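# Run the operating card's three checks on a console

## Task

Carry out steps 1 through 5 of the operating card, strictly in sequence, which together perform the card's three checks. Getting the first or the second setting wrong means failure. Pressing or pulling too hard on any control for an extended stretch also means failure. The console is loose on the table, so do not let it lift or tilt visibly and then fall back. A setting counts only if it stays in place without the robot holding it. At the end, release everything and move the arm away. Knocking or placing anything off the table is a failure.

## Robot and tools

Robot: one six-joint arm with a two-finger gripper; there is no second arm. Joint order, used everywhere (rows, result lists): shoulder pan, shoulder lift, elbow, wrist 1, wrist 2, wrist 3. Stated joint ranges in radians: pan -3.142..3.142, lift -6.283..6.283, elbow 0.000..3.142, wrists -6.283..6.283 each; the true end may sit up to 0.010 rad either way. The operating card is a reference image; show_instructions (no arguments) displays it again.

Scene frame: origin on the table surface under the arm base, +z up, +y to the left when facing along +x. Positions are in metres. The gripper fingers point along the hand's +z and close along its x; the reported end_effector_position is the point midway between the pads, with fingertips 17.5 mm further out. A flat block juts about 9 cm from the wrist 3 axis toward the hand's -y and rotates with the hand, so watch for it hitting the console. Turning only wrist 3 moves the pad midpoint around a 25 mm circle.

A row is 9 numbers, each in [-1, 1]: six joint values, then gripper position, gripper force_limit, gripper speed. The six joint values are offsets, not absolute angles, scaled so that 1.0 equals 1.326 rad for pan and lift and 1.989 rad for elbow and the three wrists. Gripper position is absolute: +1 fully open (50 mm gap), about -0.65 pads touching, -1 to close on an object. force_limit maps -1/0/+1 to roughly 20/102/185 N per pad (actual grip can exceed this by ~17 %). speed maps -1/0/+1 to 20/85/150 mm/s of gap change.

execute_actions(actions): a list of up to 15 actions; each action is a list of 1 to 15 rows, one row per 1/30 s control step, and the last row is repeated until the action's 15 steps are used. Joint offsets in every row are measured from the joint angles at the beginning of that action (for the first action, the last angles reported in this scene), not from the preceding row. An empty list just returns state and images. An action asking a joint to move outward more than 0.010 rad beyond its range is refused; if the first action fails that or any action is malformed, the whole call is rejected and nothing moves. A request past a real end is clipped to it, sometimes reported as "joint sent to its limit" (no such line does not guarantee room).

move(target, speed, blocking): target is one 9-number row; its joint offsets are relative to the "Joint positions" in the latest result that printed them. All joints progress proportionally, so the hand traces a curve, and nothing slows for obstacles. speed is the peak rad/s of the joint with the longest path, 0.01 to 2, default 0.5; paths last 0.5 to 10 s. Gripper values are applied at the start. blocking=false returns after 0.5 s while motion continues; then use wait(0) to poll, and no new rows or moves are accepted until the move's end is reported (or stop is called). The extra "move:" line gives the ending (done, off_target, moving, held, fault), limits=held or none, and the joint farthest from target.

wait(seconds): 0 to 10 s, the arm keeps its last command; returns early if a running move ends. stop(): brakes a running move (needs space; fingers continue). zoom_image(camera, region): camera is cam_high (896x504), cam_low (896x504) or cam_wrist (504x504); region is [x0, y0, x1, y1] pixels from the top-left, at most 504x504. finished_scene(scene): pass the current scene number; irreversible, only after the goal holds by itself.

Motion limits: each joint's target is kept within a lead of its measured angle (0.383 rad pan/lift, 0.575 elbow and wrists), and targets that would shift the hand over 100 mm are scaled down, so big moves take several actions; finish any remainder in the next action. Motion trails commands by about 0.17 s.

Results: end_effector_position and end_effector_quat_wxyz, velocities, Joint positions, Joint velocities, Joint targets (current drive goals), joint torques (noisy, offset, not used for faults), Wrist force and Wrist torque along the hand's axes (offset up to ~5.5 N, noise ~3.4 N, saturates ~100 N; "no reading" is normal), step readings with HELD where a row was restrained, "joint command not followed" when the clearance check altered targets, and camera images. Gripper object_status: 0 moving, 1 blocked while opening, 2 blocked while closing (a grip), 3 reached target or pads met. position_measured gives opening ≈ (250 - counts) × 0.202 mm. New force_limit or speed only take effect after a position change of at least 0.01.

Hazards: the arm is stiff, so aiming even slightly beyond a firm contact can trigger a fault stop (10 s, rest of call skipped) when a joint hits its load limit (pan/lift 290, elbow 132, wrists 47.5 N m) or any outside force reaches 150 N. Approach controls slowly, press or pull only lightly and briefly, and avoid lifting or tipping the console. Holding loads heats motors; MOTOR HOT appears at 70 °C and brakes engage at 85 °C. The simulation runs on while you compose replies, holding the last command.

Each tool is called after "Emit:" as name([rows], argument=value, ...), one row to a line, values as JSON.

Reference images:

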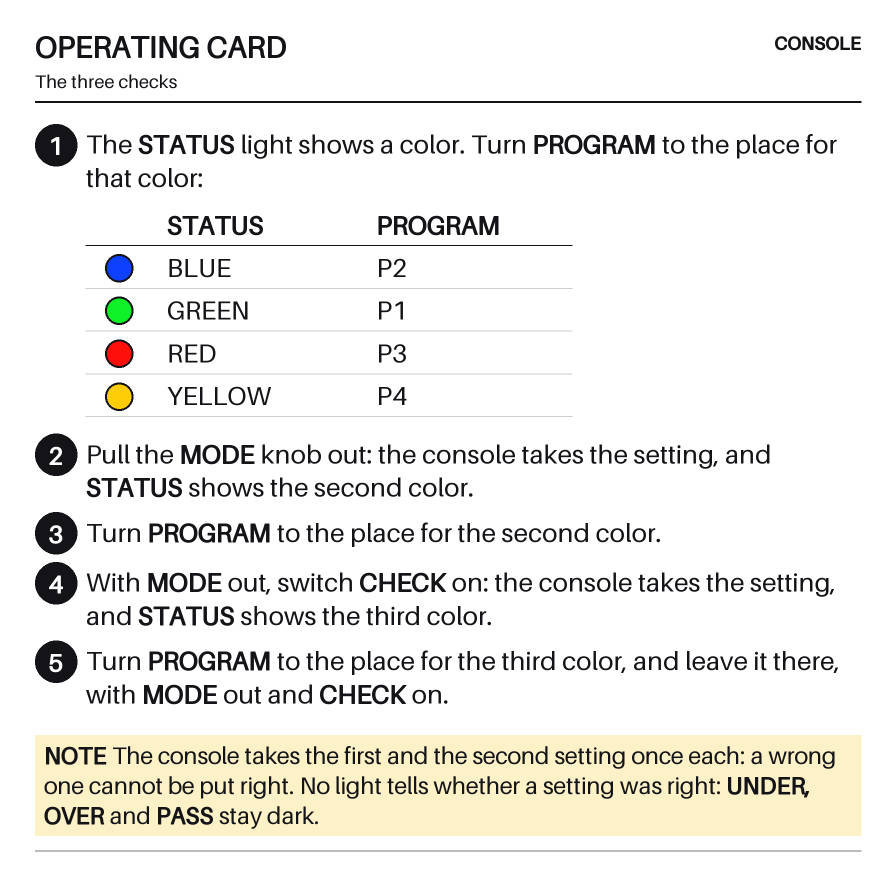

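## Session

Emit:
execute_actions(actions=[])

Scene clock: 0.00 s.
end_effector_position=(+0.0285, -0.0269, +0.2717) position_measured=3 object_status=3 end_effector_quat_wxyz=(+0.077, +0.658, -0.664, -0.347) end_effector_velocity=(+0.000, +0.000, +0.000) end_effector_angular_velocity=(-0.003, -0.001, -0.001)
Joint names: [shoulder pan, shoulder lift, elbow, wrist 1, wrist 2, wrist 3]
Joint positions: [-1.61  -1.48   2.552 -1.41  -2.16   1.724]
Joint velocities: [-0.    -0.003 -0.     0.     0.001  0.001]
Joint torques (N m, as the arm reports them, + toward a larger angle): no reading
Wrist force (N, on the end effector, along its own x y z axes, offset not removed): no reading
Wrist torque (N m, same axes, about the end effector's origin, offset not removed): no reading
Joint targets: [-1.610 -1.480 2.552 -1.410 -2.160 1.724]

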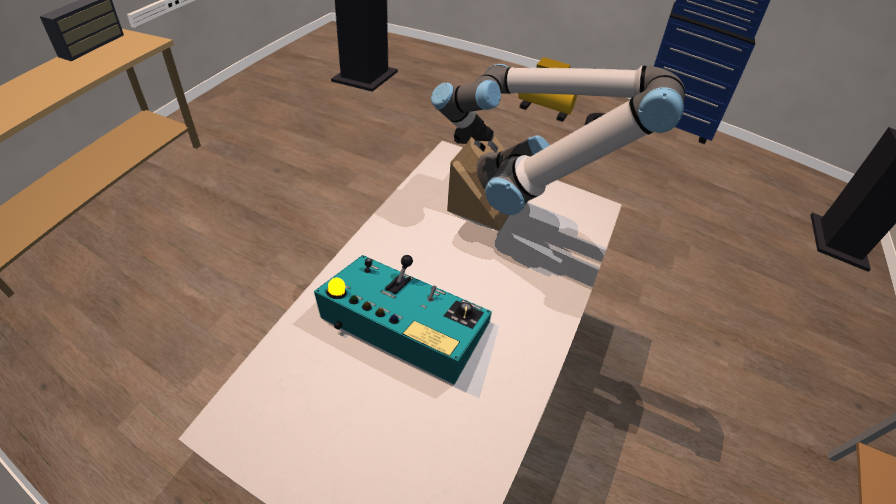

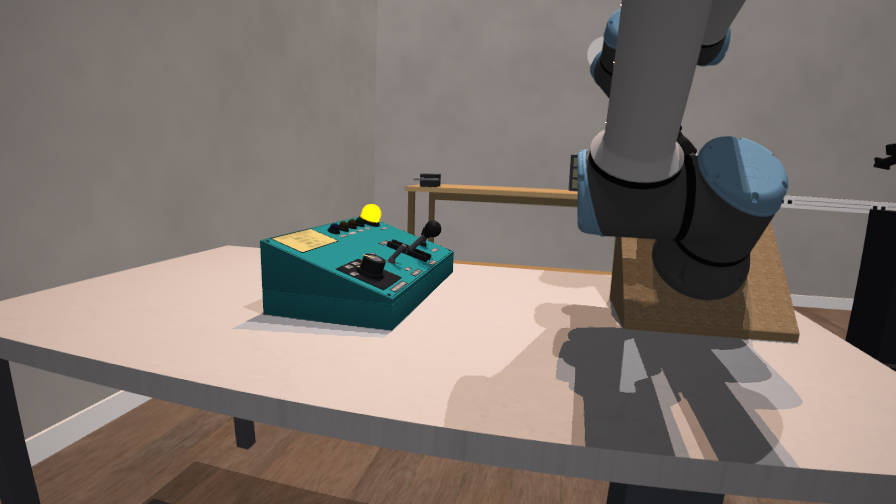

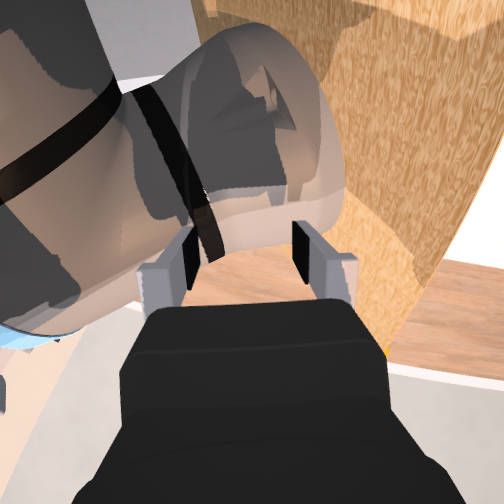

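Emit:
zoom_image(camera="cam_high", region=[300, 240, 510, 390])

Emit:
zoom_image(camera="cam_low", region=[250, 190, 470, 340])

Region (300, 240, 510, 390) of cam_high's 896x504 image, scaled by 2.400, with more detail than that image has; it fills the top 360 rows of this view, and the rest is white.

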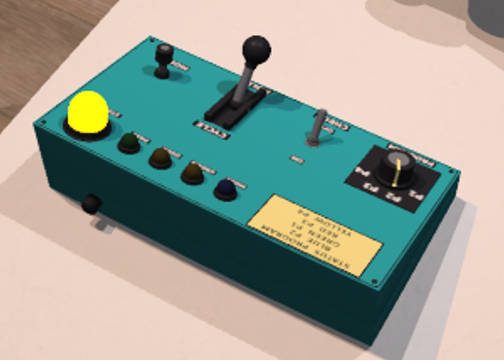

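Region (250, 190, 470, 340) of cam_low's 896x504 image, scaled by 2.291, with more detail than that image has; it fills the top 344 rows of this view, and the rest is white.

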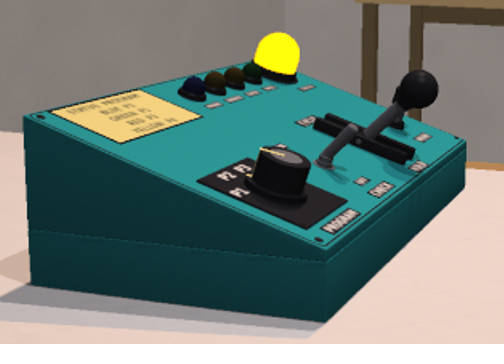

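Emit:
move(target=[0.3863,-0.0124,-0.1026,-0.2315,0.6351,0.1562,1,-0.5,0], speed=0.8)

Scene clock: 122.43 s.
end_effector_position=(+0.5353, -0.0507, +0.3255) position_measured=3 object_status=3 end_effector_quat_wxyz=(-0.124, +0.697, -0.696, +0.121) end_effector_velocity=(+0.001, +0.001, +0.001) end_effector_angular_velocity=(-0.003, -0.003, +0.004)
Joint names: [shoulder pan, shoulder lift, elbow, wrist 1, wrist 2, wrist 3]
Joint positions: [-1.098 -1.496  2.348 -1.871 -0.898  2.034]
Joint velocities: [ 0.002 -0.003  0.001 -0.003  0.003 -0.001]
Joint torques (N m, as the arm reports them, + toward a larger angle): [-27.81 -10.35 -54.62  -7.63   4.08   3.36]
Wrist force (N, on the end effector, along its own x y z axes, offset not removed): [-1.3 -2.8 1.1]
Wrist torque (N m, same axes, about the end effector's origin, offset not removed): [-0.53 -0.06 -0.06]
Joint targets: [-1.098 -1.496 2.348 -1.871 -0.897 2.034]
move: done; limits=none; farthest joint: the wrist 2, 0.001 radians from its target (1.263 radians at the start)
camera_calibration (this result's frames):
cam_wrist: T_world_to_cam=[[-0.0470191, -0.998857, 0.00864959, -0.0292102], [-0.998747, 0.0468619, -0.0175523, 0.54268], [0.0171269, -0.00946405, -0.999809, 0.463549], [0, 0, 0, 1]] pos_world=[0.532687, -0.0502207, 0.473238]

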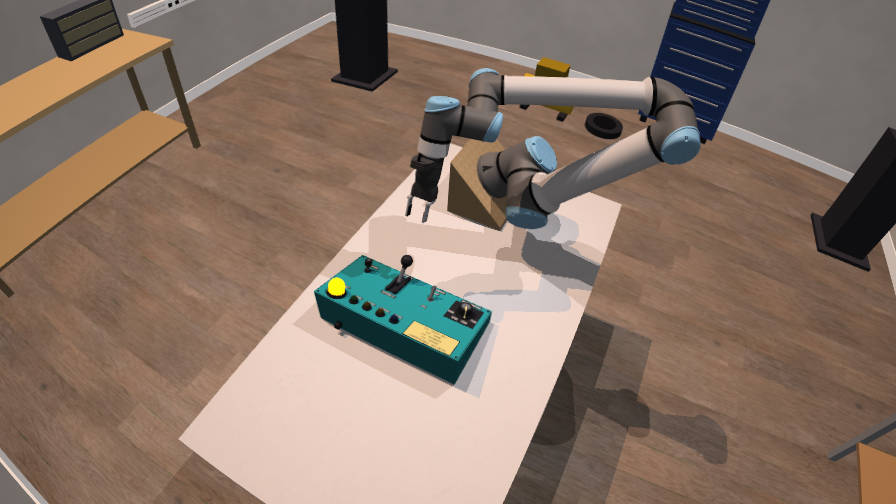

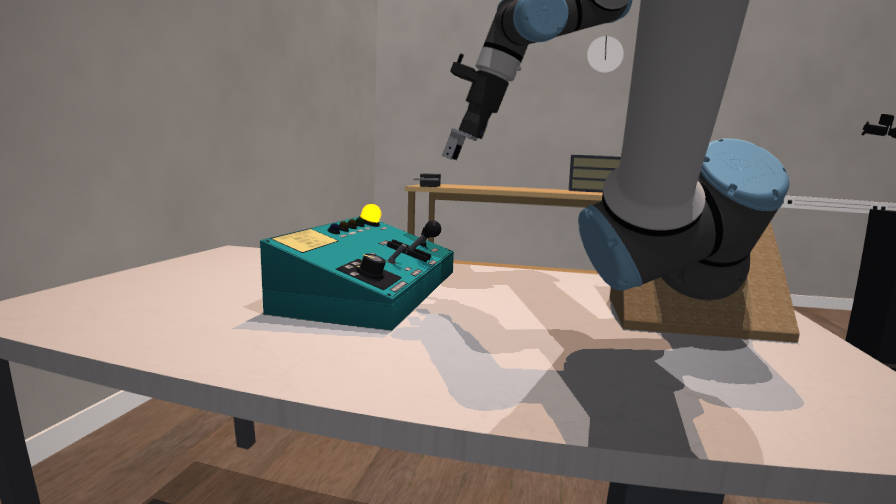

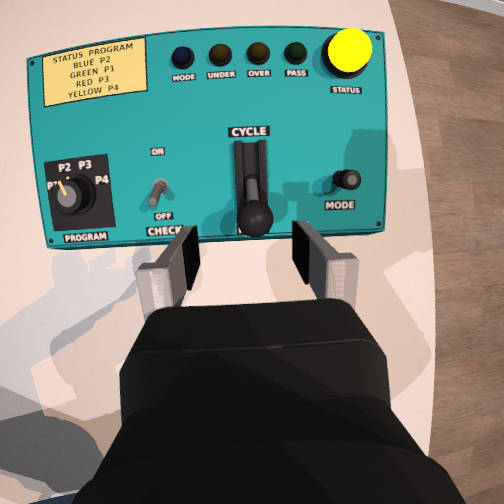

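Emit:
zoom_image(camera="cam_wrist", region=[20, 130, 200, 260])

Emit:
zoom_image(camera="cam_wrist", region=[220, 120, 400, 250])

Region (20, 130, 200, 260) of cam_wrist's 504x504 image, scaled by 2.800, with more detail than that image has.

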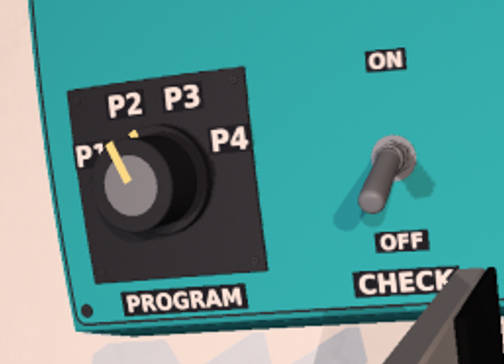

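Region (220, 120, 400, 250) of cam_wrist's 504x504 image, scaled by 2.800, with more detail than that image has.

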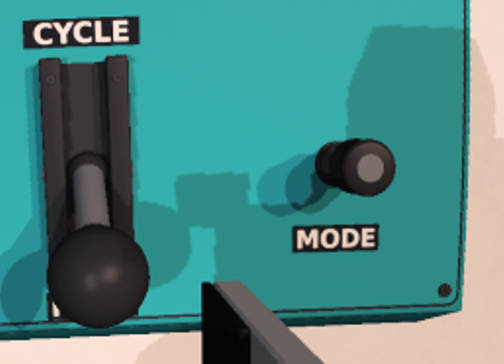

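Emit:
move(target=[0.359,-0.136,0.0517,-0.1579,0.0747,0.297,1,-0.5,0], speed=0.6)

Scene clock: 206.57 s.
end_effector_position=(+0.5985, +0.1873, +0.1881) position_measured=3 object_status=3 end_effector_quat_wxyz=(-0.113, +0.698, -0.698, +0.110) end_effector_velocity=(+0.000, +0.001, -0.000) end_effector_angular_velocity=(-0.000, -0.001, +0.001)
Joint names: [shoulder pan, shoulder lift, elbow, wrist 1, wrist 2, wrist 3]
Joint positions: [-0.622 -1.676  2.45  -2.184 -0.749  2.624]
Joint velocities: [ 0.001 -0.001  0.001 -0.002  0.001  0.002]
Joint torques (N m, as the arm reports them, + toward a larger angle): [-16.64  -9.89 -31.77  -7.24   3.89   2.47]
Wrist force (N, on the end effector, along its own x y z axes, offset not removed): [-2.3 0.9 -0.5]
Wrist torque (N m, same axes, about the end effector's origin, offset not removed): [0.08 0.19 0.08]
Joint targets: [-0.622 -1.676 2.450 -2.185 -0.749 2.625]
move: done; limits=none; farthest joint: the wrist 1, 0.001 radians from its target (0.314 radians at the start)
camera_calibration (this result's frames):
cam_wrist: T_world_to_cam=[[-0.0471384, -0.99885, 0.00872082, 0.212762], [-0.998777, 0.0472617, 0.0145291, 0.586103], [-0.0149245, -0.00802527, -0.999856, 0.346229], [0, 0, 0, 1]] pos_world=[0.600582, 0.187596, 0.335808]

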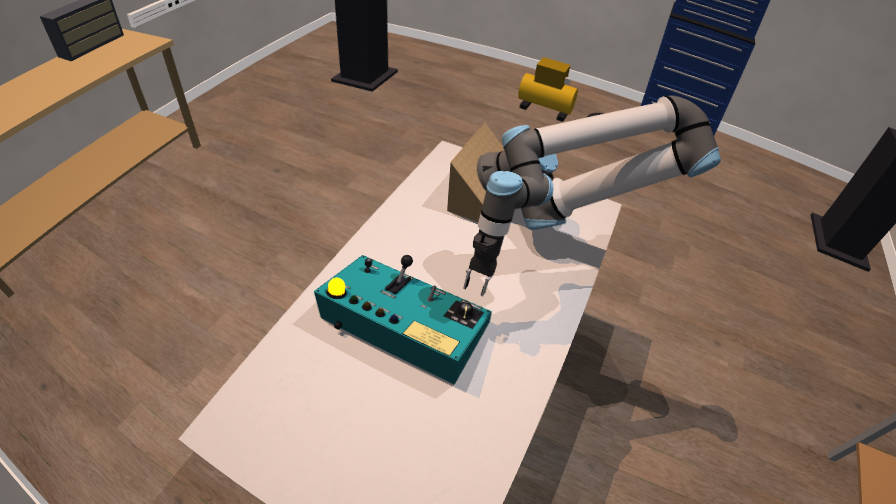

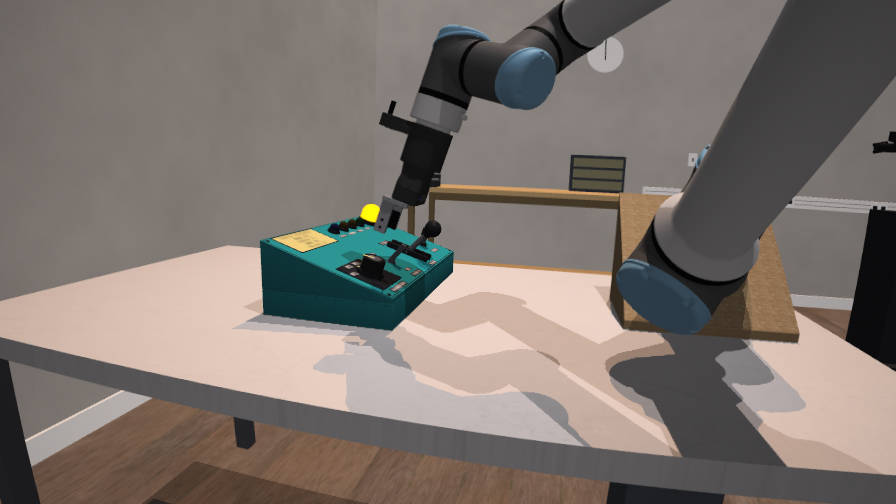

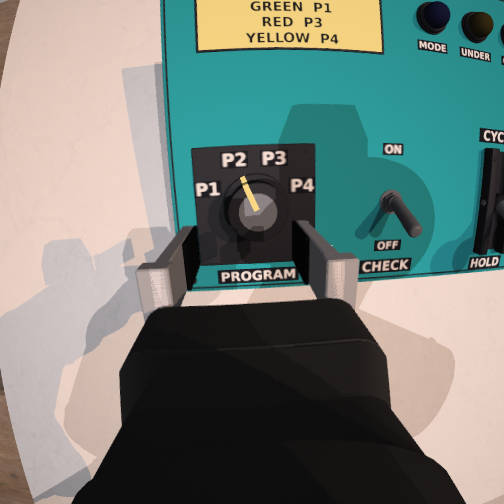

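Emit:
zoom_image(camera="cam_wrist", region=[160, 130, 340, 310])

Region (160, 130, 340, 310) of cam_wrist's 504x504 image, scaled by 2.800, with more detail than that image has.

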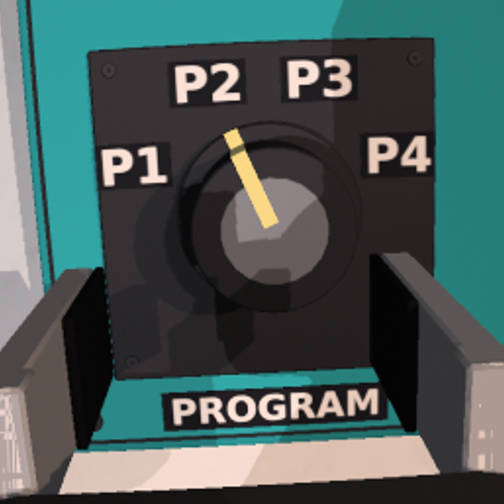

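Emit:
move(target=[0.0335,0.106,0.0065,-0.1012,0.0028,-0.3621,1,-0.5,0], speed=0.7)

Scene clock: 281.13 s.
end_effector_position=(+0.6139, +0.1781, +0.1434) position_measured=3 object_status=3 end_effector_quat_wxyz=(-0.062, +0.912, -0.378, +0.145) end_effector_velocity=(-0.000, -0.000, -0.000) end_effector_angular_velocity=(-0.002, +0.000, +0.003)
Joint names: [shoulder pan, shoulder lift, elbow, wrist 1, wrist 2, wrist 3]
Joint positions: [-0.578 -1.536  2.463 -2.386 -0.744  1.905]
Joint velocities: [ 0.    -0.     0.001 -0.001 -0.001 -0.004]
Joint torques (N m, as the arm reports them, + toward a larger angle): [-23.1    8.92 -28.37  -6.89   3.86  -1.42]
Wrist force (N, on the end effector, along its own x y z axes, offset not removed): [-2.3 -3.0 -0.8]
Wrist torque (N m, same axes, about the end effector's origin, offset not removed): [-0.52 0.22 -0.06]
Joint targets: [-0.578 -1.536 2.463 -2.386 -0.744 1.904]
move: done; limits=none; farthest joint: the wrist 3, 0.001 radians from its target (0.721 radians at the start)
camera_calibration (this result's frames):
cam_wrist: T_world_to_cam=[[0.634826, -0.736593, 0.233294, -0.292907], [-0.768106, -0.63435, 0.0872521, 0.571893], [0.0837211, -0.234585, -0.968484, 0.277021], [0, 0, 0, 1]] pos_world=[0.602027, 0.212012, 0.286725]

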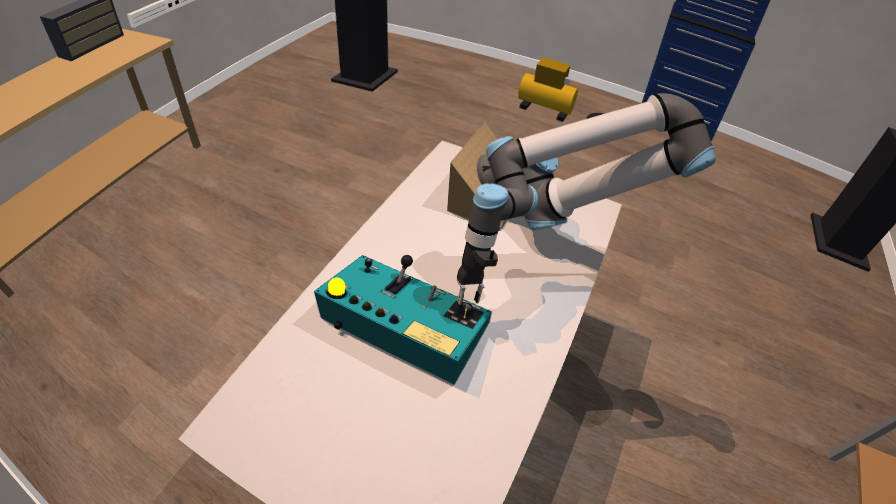

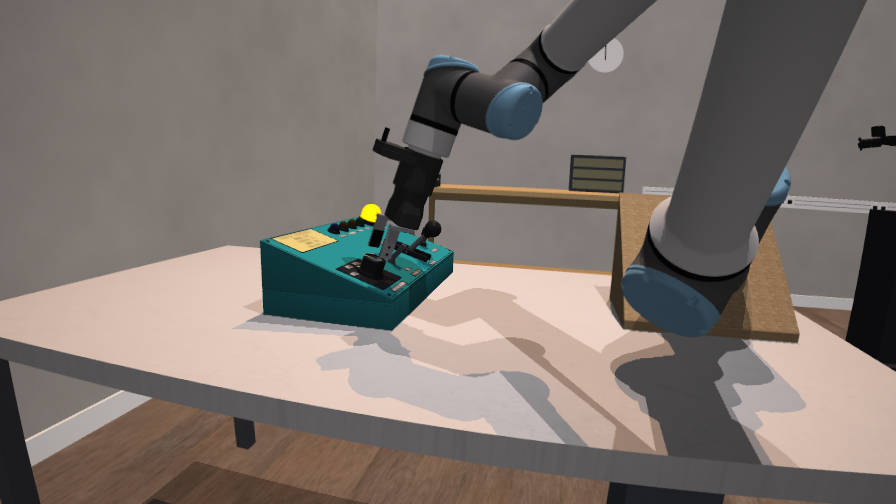

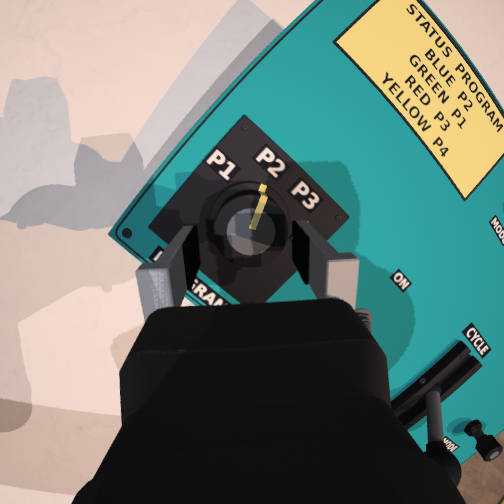

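Emit:
zoom_image(camera="cam_wrist", region=[170, 160, 330, 320])

Emit:
zoom_image(camera="cam_low", region=[330, 200, 430, 300])

Region (170, 160, 330, 320) of cam_wrist's 504x504 image, scaled by 3.150, with more detail than that image has.

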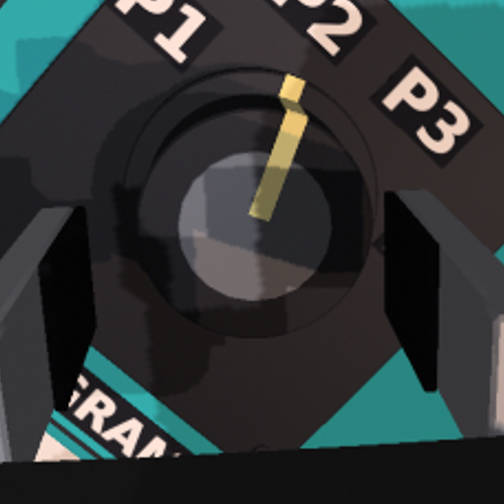

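Region (330, 200, 430, 300) of cam_low's 896x504 image, scaled by 5.040, with more detail than that image has.

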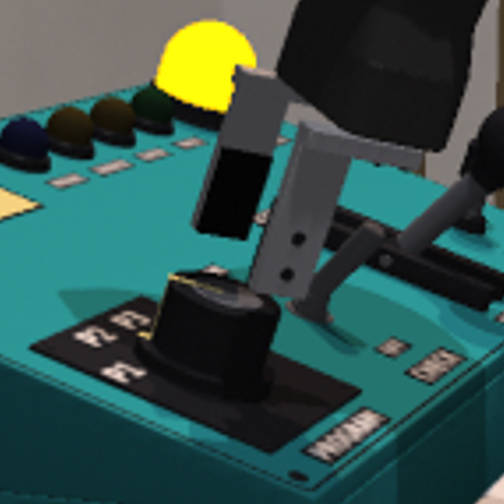

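Emit:
move(target=[0.0248,0.0407,-0.0015,-0.0439,0.001,0.0246,1,-0.5,0], speed=0.1)

Emit:
zoom_image(camera="cam_wrist", region=[170, 160, 330, 320])

Emit:
zoom_image(camera="cam_low", region=[330, 200, 430, 300])

Scene clock: 311.83 s.
end_effector_position=(+0.6252, +0.1760, +0.1247) position_measured=3 object_status=3 end_effector_quat_wxyz=(-0.061, +0.912, -0.378, +0.145) end_effector_velocity=(+0.001, -0.000, -0.000) end_effector_angular_velocity=(-0.001, -0.000, +0.000)
Joint names: [shoulder pan, shoulder lift, elbow, wrist 1, wrist 2, wrist 3]
Joint positions: [-0.545 -1.482  2.46  -2.472 -0.742  1.953]
Joint velocities: [ 0.001  0.002 -0.001 -0.003 -0.001  0.001]
Joint torques (N m, as the arm reports them, + toward a larger angle): [-22.87   4.83 -43.61  -6.95   3.5    3.64]
Wrist force (N, on the end effector, along its own x y z axes, offset not removed): [-1.1 -3.9 1.5]
Wrist torque (N m, same axes, about the end effector's origin, offset not removed): [-0.72 0.21 0.01]
Joint targets: [-0.545 -1.482 2.460 -2.473 -0.742 1.954]
move: done; limits=none; farthest joint: the wrist 1, 0.001 radians from its target (0.088 radians at the start)
camera_calibration (this result's frames):
cam_wrist: T_world_to_cam=[[0.634547, -0.736577, 0.234103, -0.297205], [-0.768351, -0.633949, 0.0880079, 0.580901], [0.0835847, -0.235718, -0.96822, 0.257699], [0, 0, 0, 1]] pos_world=[0.613387, 0.210091, 0.267962]

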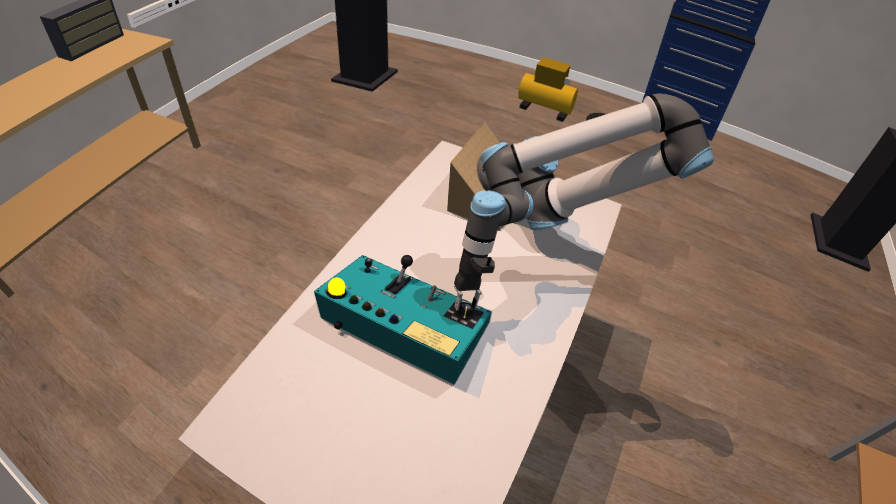

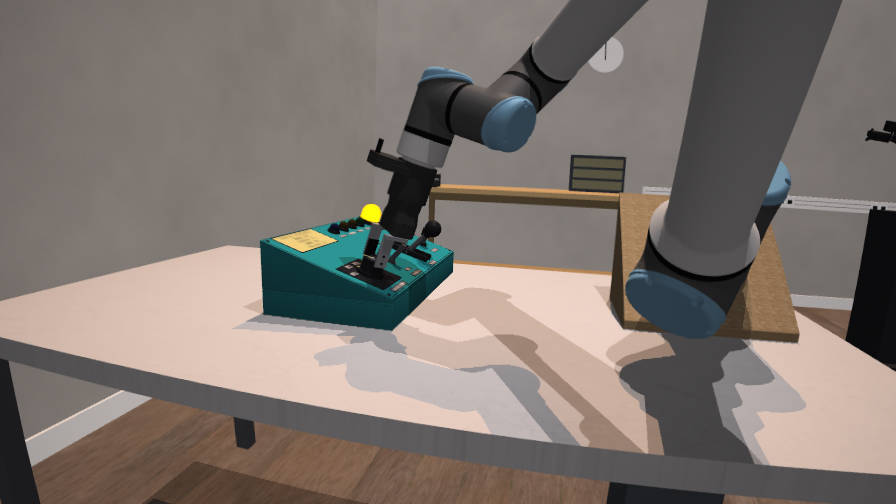

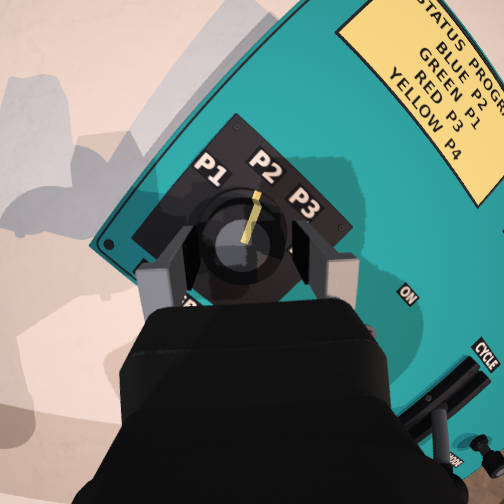

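Region (170, 160, 330, 320) of cam_wrist's 504x504 image, scaled by 3.150, with more detail than that image has.

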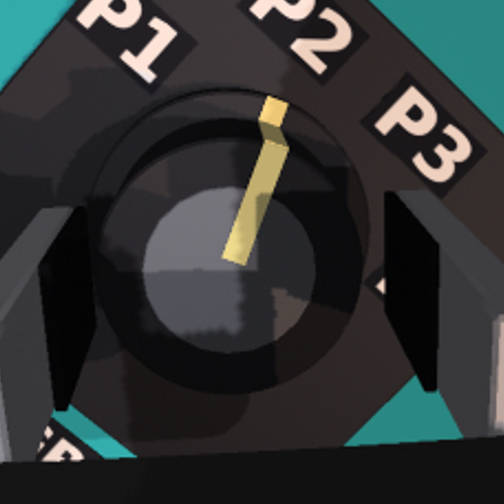

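Region (330, 200, 430, 300) of cam_low's 896x504 image, scaled by 5.040, with more detail than that image has.

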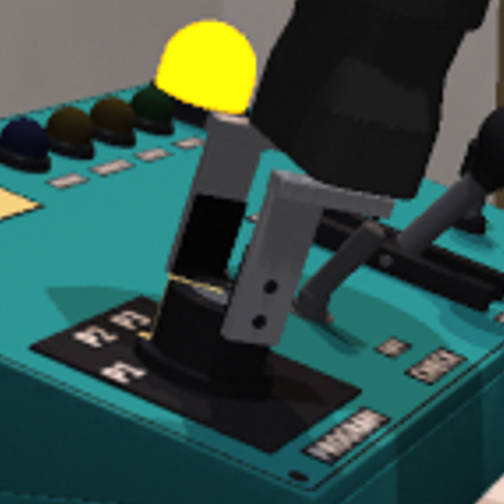

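Emit:
move(target=[0.0128,0.0145,0.0011,-0.0201,0.0004,0.0126,1,-0.5,0], speed=0.08)

Emit:
zoom_image(camera="cam_wrist", region=[170, 160, 330, 320])

Scene clock: 326.50 s.
end_effector_position=(+0.6280, +0.1776, +0.1151) position_measured=3 object_status=3 end_effector_quat_wxyz=(-0.061, +0.912, -0.378, +0.145) end_effector_velocity=(-0.000, -0.000, -0.001) end_effector_angular_velocity=(+0.001, -0.000, -0.002)
Joint names: [shoulder pan, shoulder lift, elbow, wrist 1, wrist 2, wrist 3]
Joint positions: [-0.528 -1.463  2.462 -2.512 -0.741  1.978]
Joint velocities: [ 0.     0.001  0.001 -0.003  0.     0.003]
Joint torques (N m, as the arm reports them, + toward a larger angle): [-24.85   2.29 -27.06  -6.68   3.73   3.42]
Wrist force (N, on the end effector, along its own x y z axes, offset not removed): [-1.7 -0.7 -1.8]
Wrist torque (N m, same axes, about the end effector's origin, offset not removed): [-0.19 0.19 -0.01]
Joint targets: [-0.528 -1.463 2.463 -2.512 -0.741 1.979]
move: done; limits=none; farthest joint: the shoulder pan, 0.000 radians from its target (0.017 radians at the start)
camera_calibration (this result's frames):
cam_wrist: T_world_to_cam=[[0.634538, -0.736522, 0.234299, -0.295591], [-0.768369, -0.633889, 0.0882896, 0.584847], [0.0834924, -0.236051, -0.968147, 0.248686], [0, 0, 0, 1]] pos_world=[0.616179, 0.211721, 0.258386]

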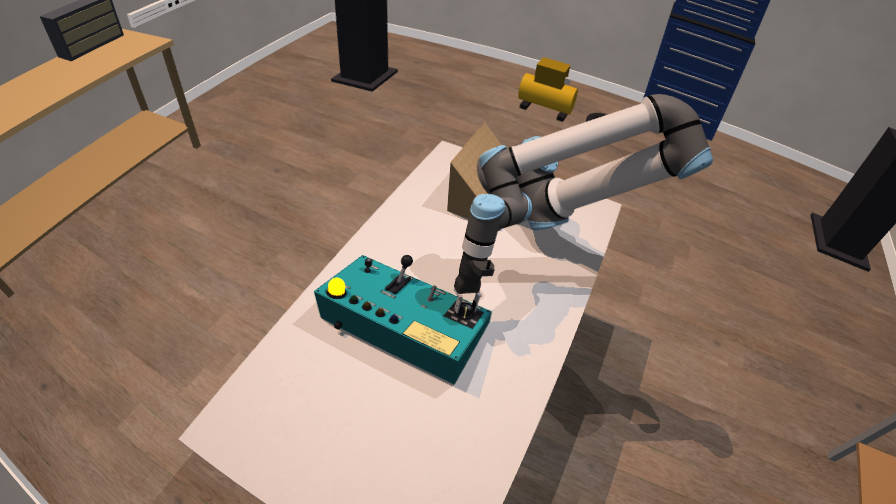

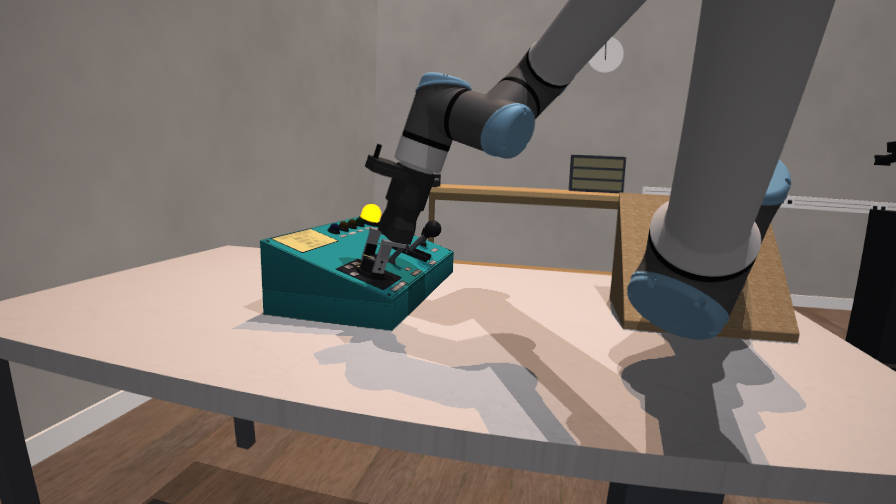

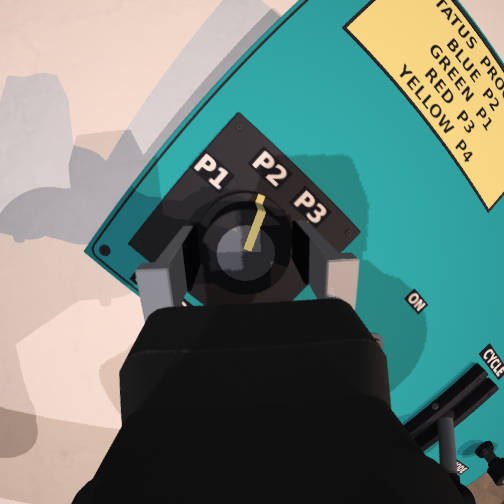

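Region (170, 160, 330, 320) of cam_wrist's 504x504 image, scaled by 3.150, with more detail than that image has.

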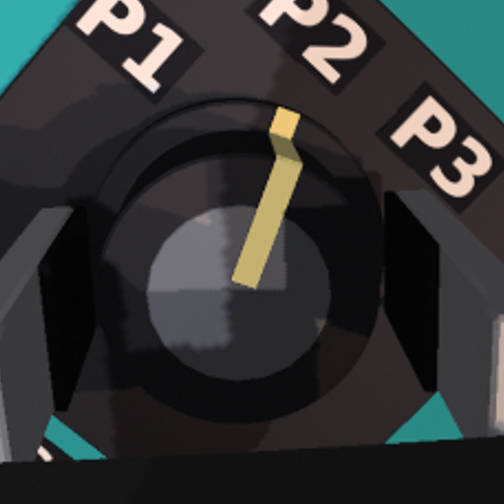

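Centered. Grip.

Emit:
execute_actions([
  [[0,0,0,0,0,0,-1,-0.7,-0.6]],
  [[0,0,0,0,0,0,-1,-0.7,-0.6]],
])

Scene clock: 331.27 s.
end_effector_position=(+0.6279, +0.1776, +0.1150) position_measured=37 object_status=2 end_effector_quat_wxyz=(-0.061, +0.912, -0.378, +0.145) end_effector_velocity=(-0.001, +0.000, -0.001) end_effector_angular_velocity=(+0.002, +0.000, +0.001)
Joint names: [shoulder pan, shoulder lift, elbow, wrist 1, wrist 2, wrist 3]
Joint positions: [-0.528 -1.463  2.463 -2.512 -0.741  1.978]
Joint velocities: [ 0.     0.     0.002 -0.001  0.002 -0.001]
Joint torques (N m, as the arm reports them, + toward a larger angle): [-52.29 -17.02 -35.88  -1.79   0.73  -0.86]
Wrist force (N, on the end effector, along its own x y z axes, offset not removed): [-12.5 -0.1 0.5]
Wrist torque (N m, same axes, about the end effector's origin, offset not removed): [0.60 0.56 -0.01]
Joint targets: [-0.528 -1.463 2.463 -2.512 -0.741 1.978]
Step readings (joint positions; steps 1 to 15: 1st action; 16 to 30: 2nd action):
0: [-0.528 -1.463 2.463 -2.512 -0.741 1.979]
1: [-0.528 -1.463 2.463 -2.512 -0.741 1.979]
2: [-0.528 -1.463 2.463 -2.512 -0.741 1.979]
4: [-0.528 -1.463 2.463 -2.512 -0.741 1.979]
8: [-0.528 -1.463 2.463 -2.512 -0.741 1.978]
15: [-0.528 -1.463 2.463 -2.512 -0.741 1.978]
16: [-0.528 -1.463 2.463 -2.512 -0.741 1.978]
17: [-0.528 -1.463 2.463 -2.512 -0.741 1.978]
19: [-0.528 -1.463 2.463 -2.512 -0.741 1.978]
23: [-0.528 -1.463 2.463 -2.512 -0.741 1.978]
30: Joint positions above
camera_calibration (this result's frames):
cam_wrist: T_world_to_cam=[[0.634546, -0.73656, 0.23416, -0.295532], [-0.768371, -0.633888, 0.0882717, 0.584842], [0.0834138, -0.235934, -0.968182, 0.248646], [0, 0, 0, 1]] pos_world=[0.616164, 0.211711, 0.258312]

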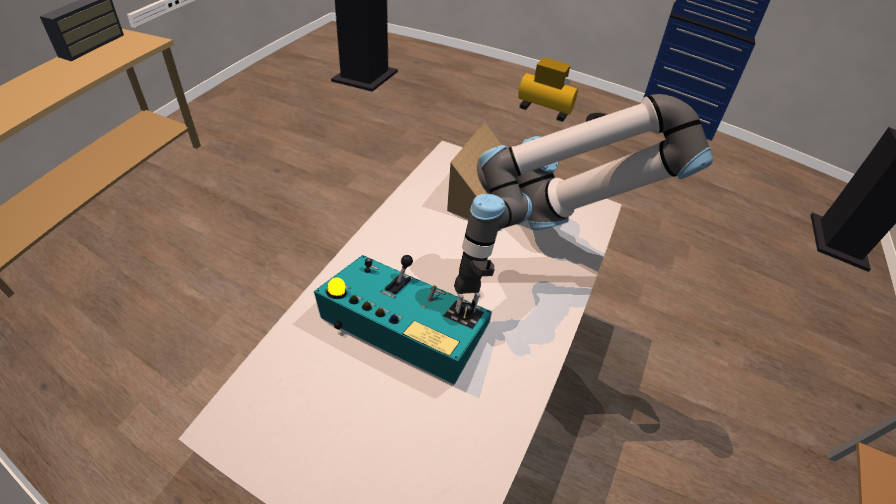

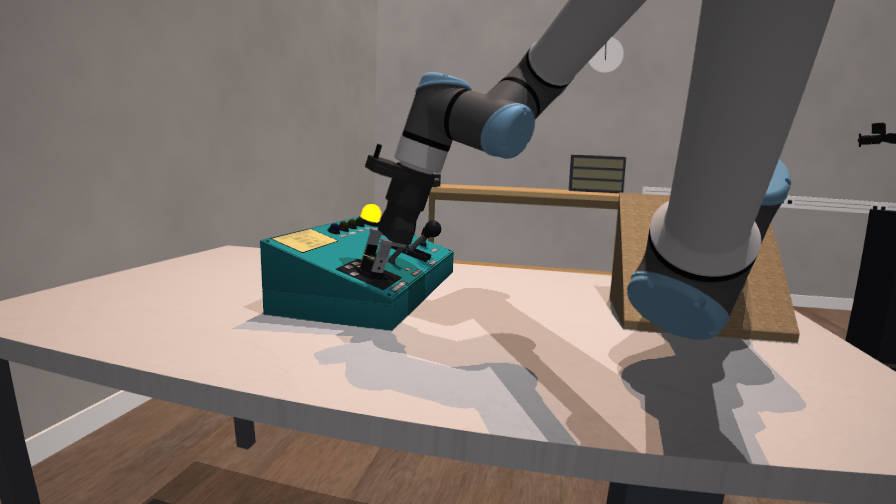

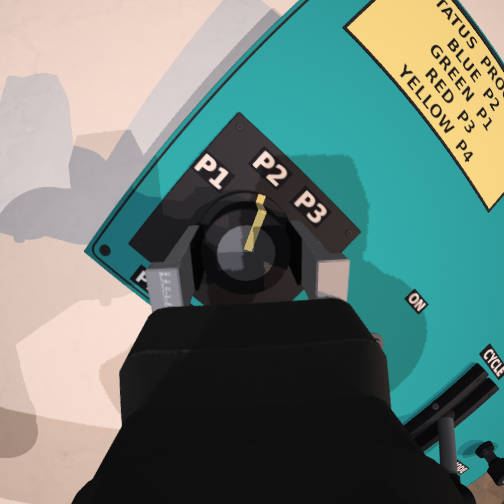

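Emit:
move(target=[0.0061,-0.013,0.0045,-0.0003,0.0002,0.2035,-1,-0.7,-0.6], speed=0.5)

Scene clock: 344.77 s.
end_effector_position=(+0.6280, +0.1778, +0.1150) position_measured=37 object_status=2 end_effector_quat_wxyz=(-0.088, +0.821, -0.549, +0.130) end_effector_velocity=(-0.000, -0.000, -0.000) end_effector_angular_velocity=(-0.000, +0.000, -0.002)
Joint names: [shoulder pan, shoulder lift, elbow, wrist 1, wrist 2, wrist 3]
Joint positions: [-0.52  -1.48   2.471 -2.513 -0.741  2.383]
Joint velocities: [-0.    -0.     0.     0.    -0.001  0.001]
Joint torques (N m, as the arm reports them, + toward a larger angle): [-14.78 -27.22 -24.3   -5.44   8.23   2.65]
Wrist force (N, on the end effector, along its own x y z axes, offset not removed): [18.5 -1.4 5.1]
Wrist torque (N m, same axes, about the end effector's origin, offset not removed): [-0.37 0.55 -0.14]
Joint targets: [-0.520 -1.480 2.471 -2.513 -0.741 2.383]
move: done; limits=none; farthest joint: the shoulder pan, 0.000 radians from its target (0.008 radians at the start)
camera_calibration (this result's frames):
cam_wrist: T_world_to_cam=[[0.318262, -0.938995, 0.130373, -0.0487904], [-0.947916, -0.317069, 0.0303705, 0.648078], [0.0128196, -0.133249, -0.991, 0.277347], [0, 0, 0, 1]] pos_world=[0.626296, 0.196627, 0.261529]

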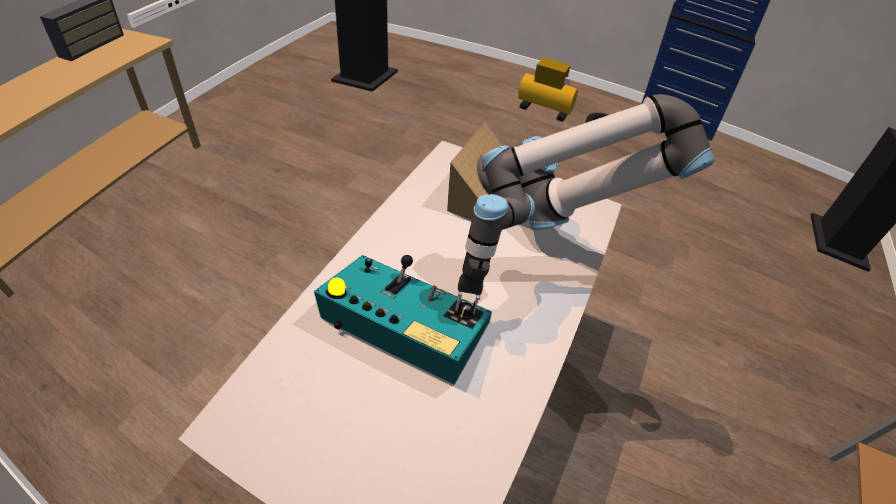

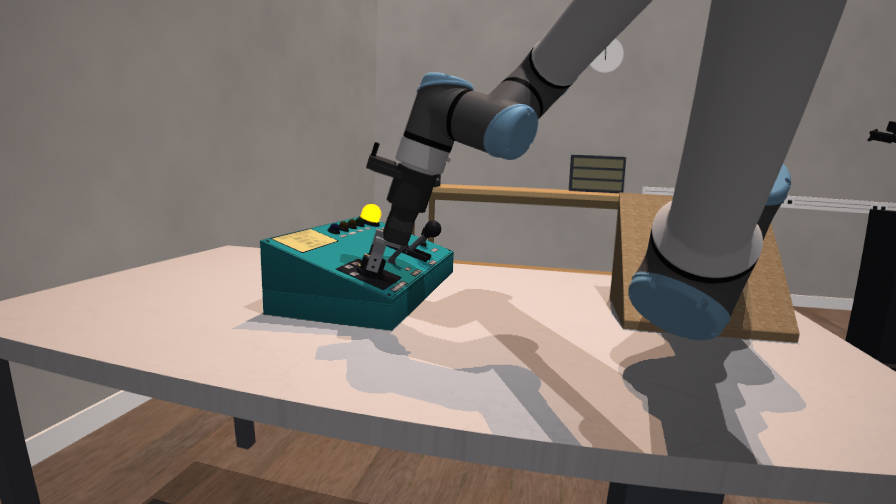

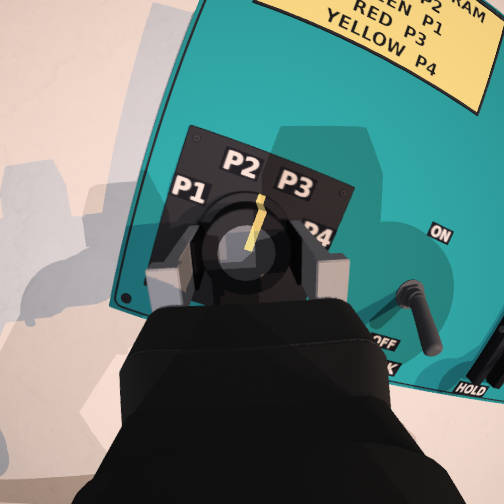

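Emit:
move(target=[0.008,-0.0102,0.0008,0.0001,0.0002,0.2053,-1,-0.7,-0.6], speed=0.6)

Scene clock: 361.93 s.
end_effector_position=(+0.6282, +0.1771, +0.1151) position_measured=37 object_status=2 end_effector_quat_wxyz=(-0.112, +0.698, -0.698, +0.110) end_effector_velocity=(+0.000, +0.000, +0.000) end_effector_angular_velocity=(+0.001, -0.000, -0.003)
Joint names: [shoulder pan, shoulder lift, elbow, wrist 1, wrist 2, wrist 3]
Joint positions: [-0.509 -1.494  2.473 -2.512 -0.74   2.79 ]
Joint velocities: [-0.    -0.001 -0.     0.001  0.     0.003]
Joint torques (N m, as the arm reports them, + toward a larger angle): [-25.7  -22.05 -30.36  -5.33   1.05   3.05]
Wrist force (N, on the end effector, along its own x y z axes, offset not removed): [-1.6 5.8 1.9]
Wrist torque (N m, same axes, about the end effector's origin, offset not removed): [0.34 0.12 0.03]
Joint targets: [-0.509 -1.494 2.473 -2.512 -0.740 2.791]
move: done; limits=none; farthest joint: the wrist 2, 0.001 radians from its target (0.000 radians at the start)
camera_calibration (this result's frames):
cam_wrist: T_world_to_cam=[[-0.0475064, -0.998814, 0.0106654, 0.204557], [-0.998757, 0.0476594, 0.0145846, 0.617276], [-0.0150756, -0.00995928, -0.999837, 0.274058], [0, 0, 0, 1]] pos_world=[0.630358, 0.177624, 0.262829]

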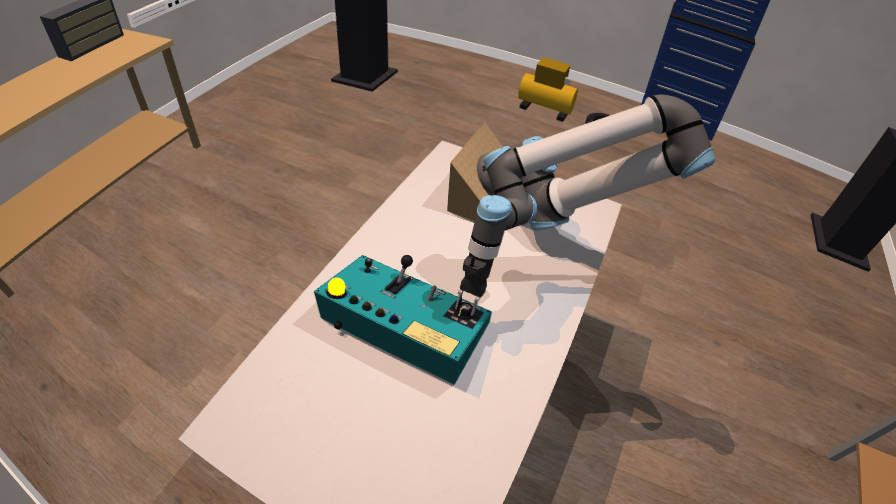

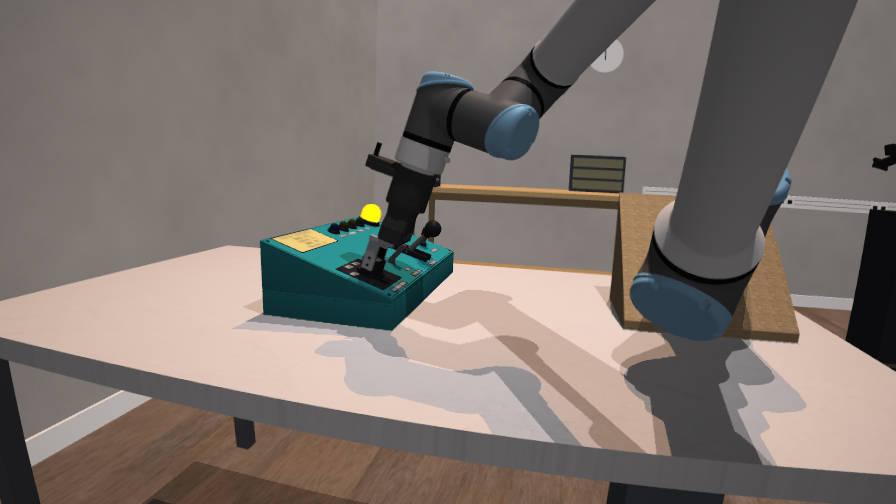

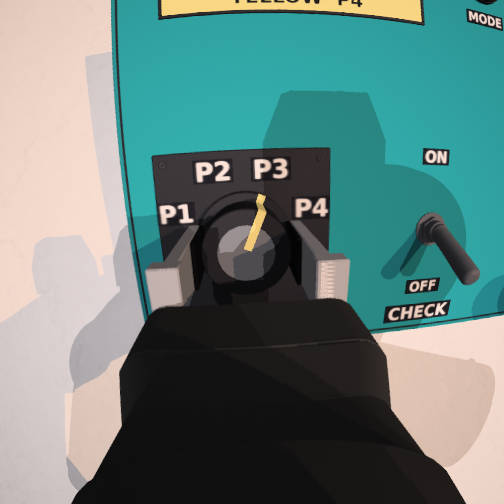

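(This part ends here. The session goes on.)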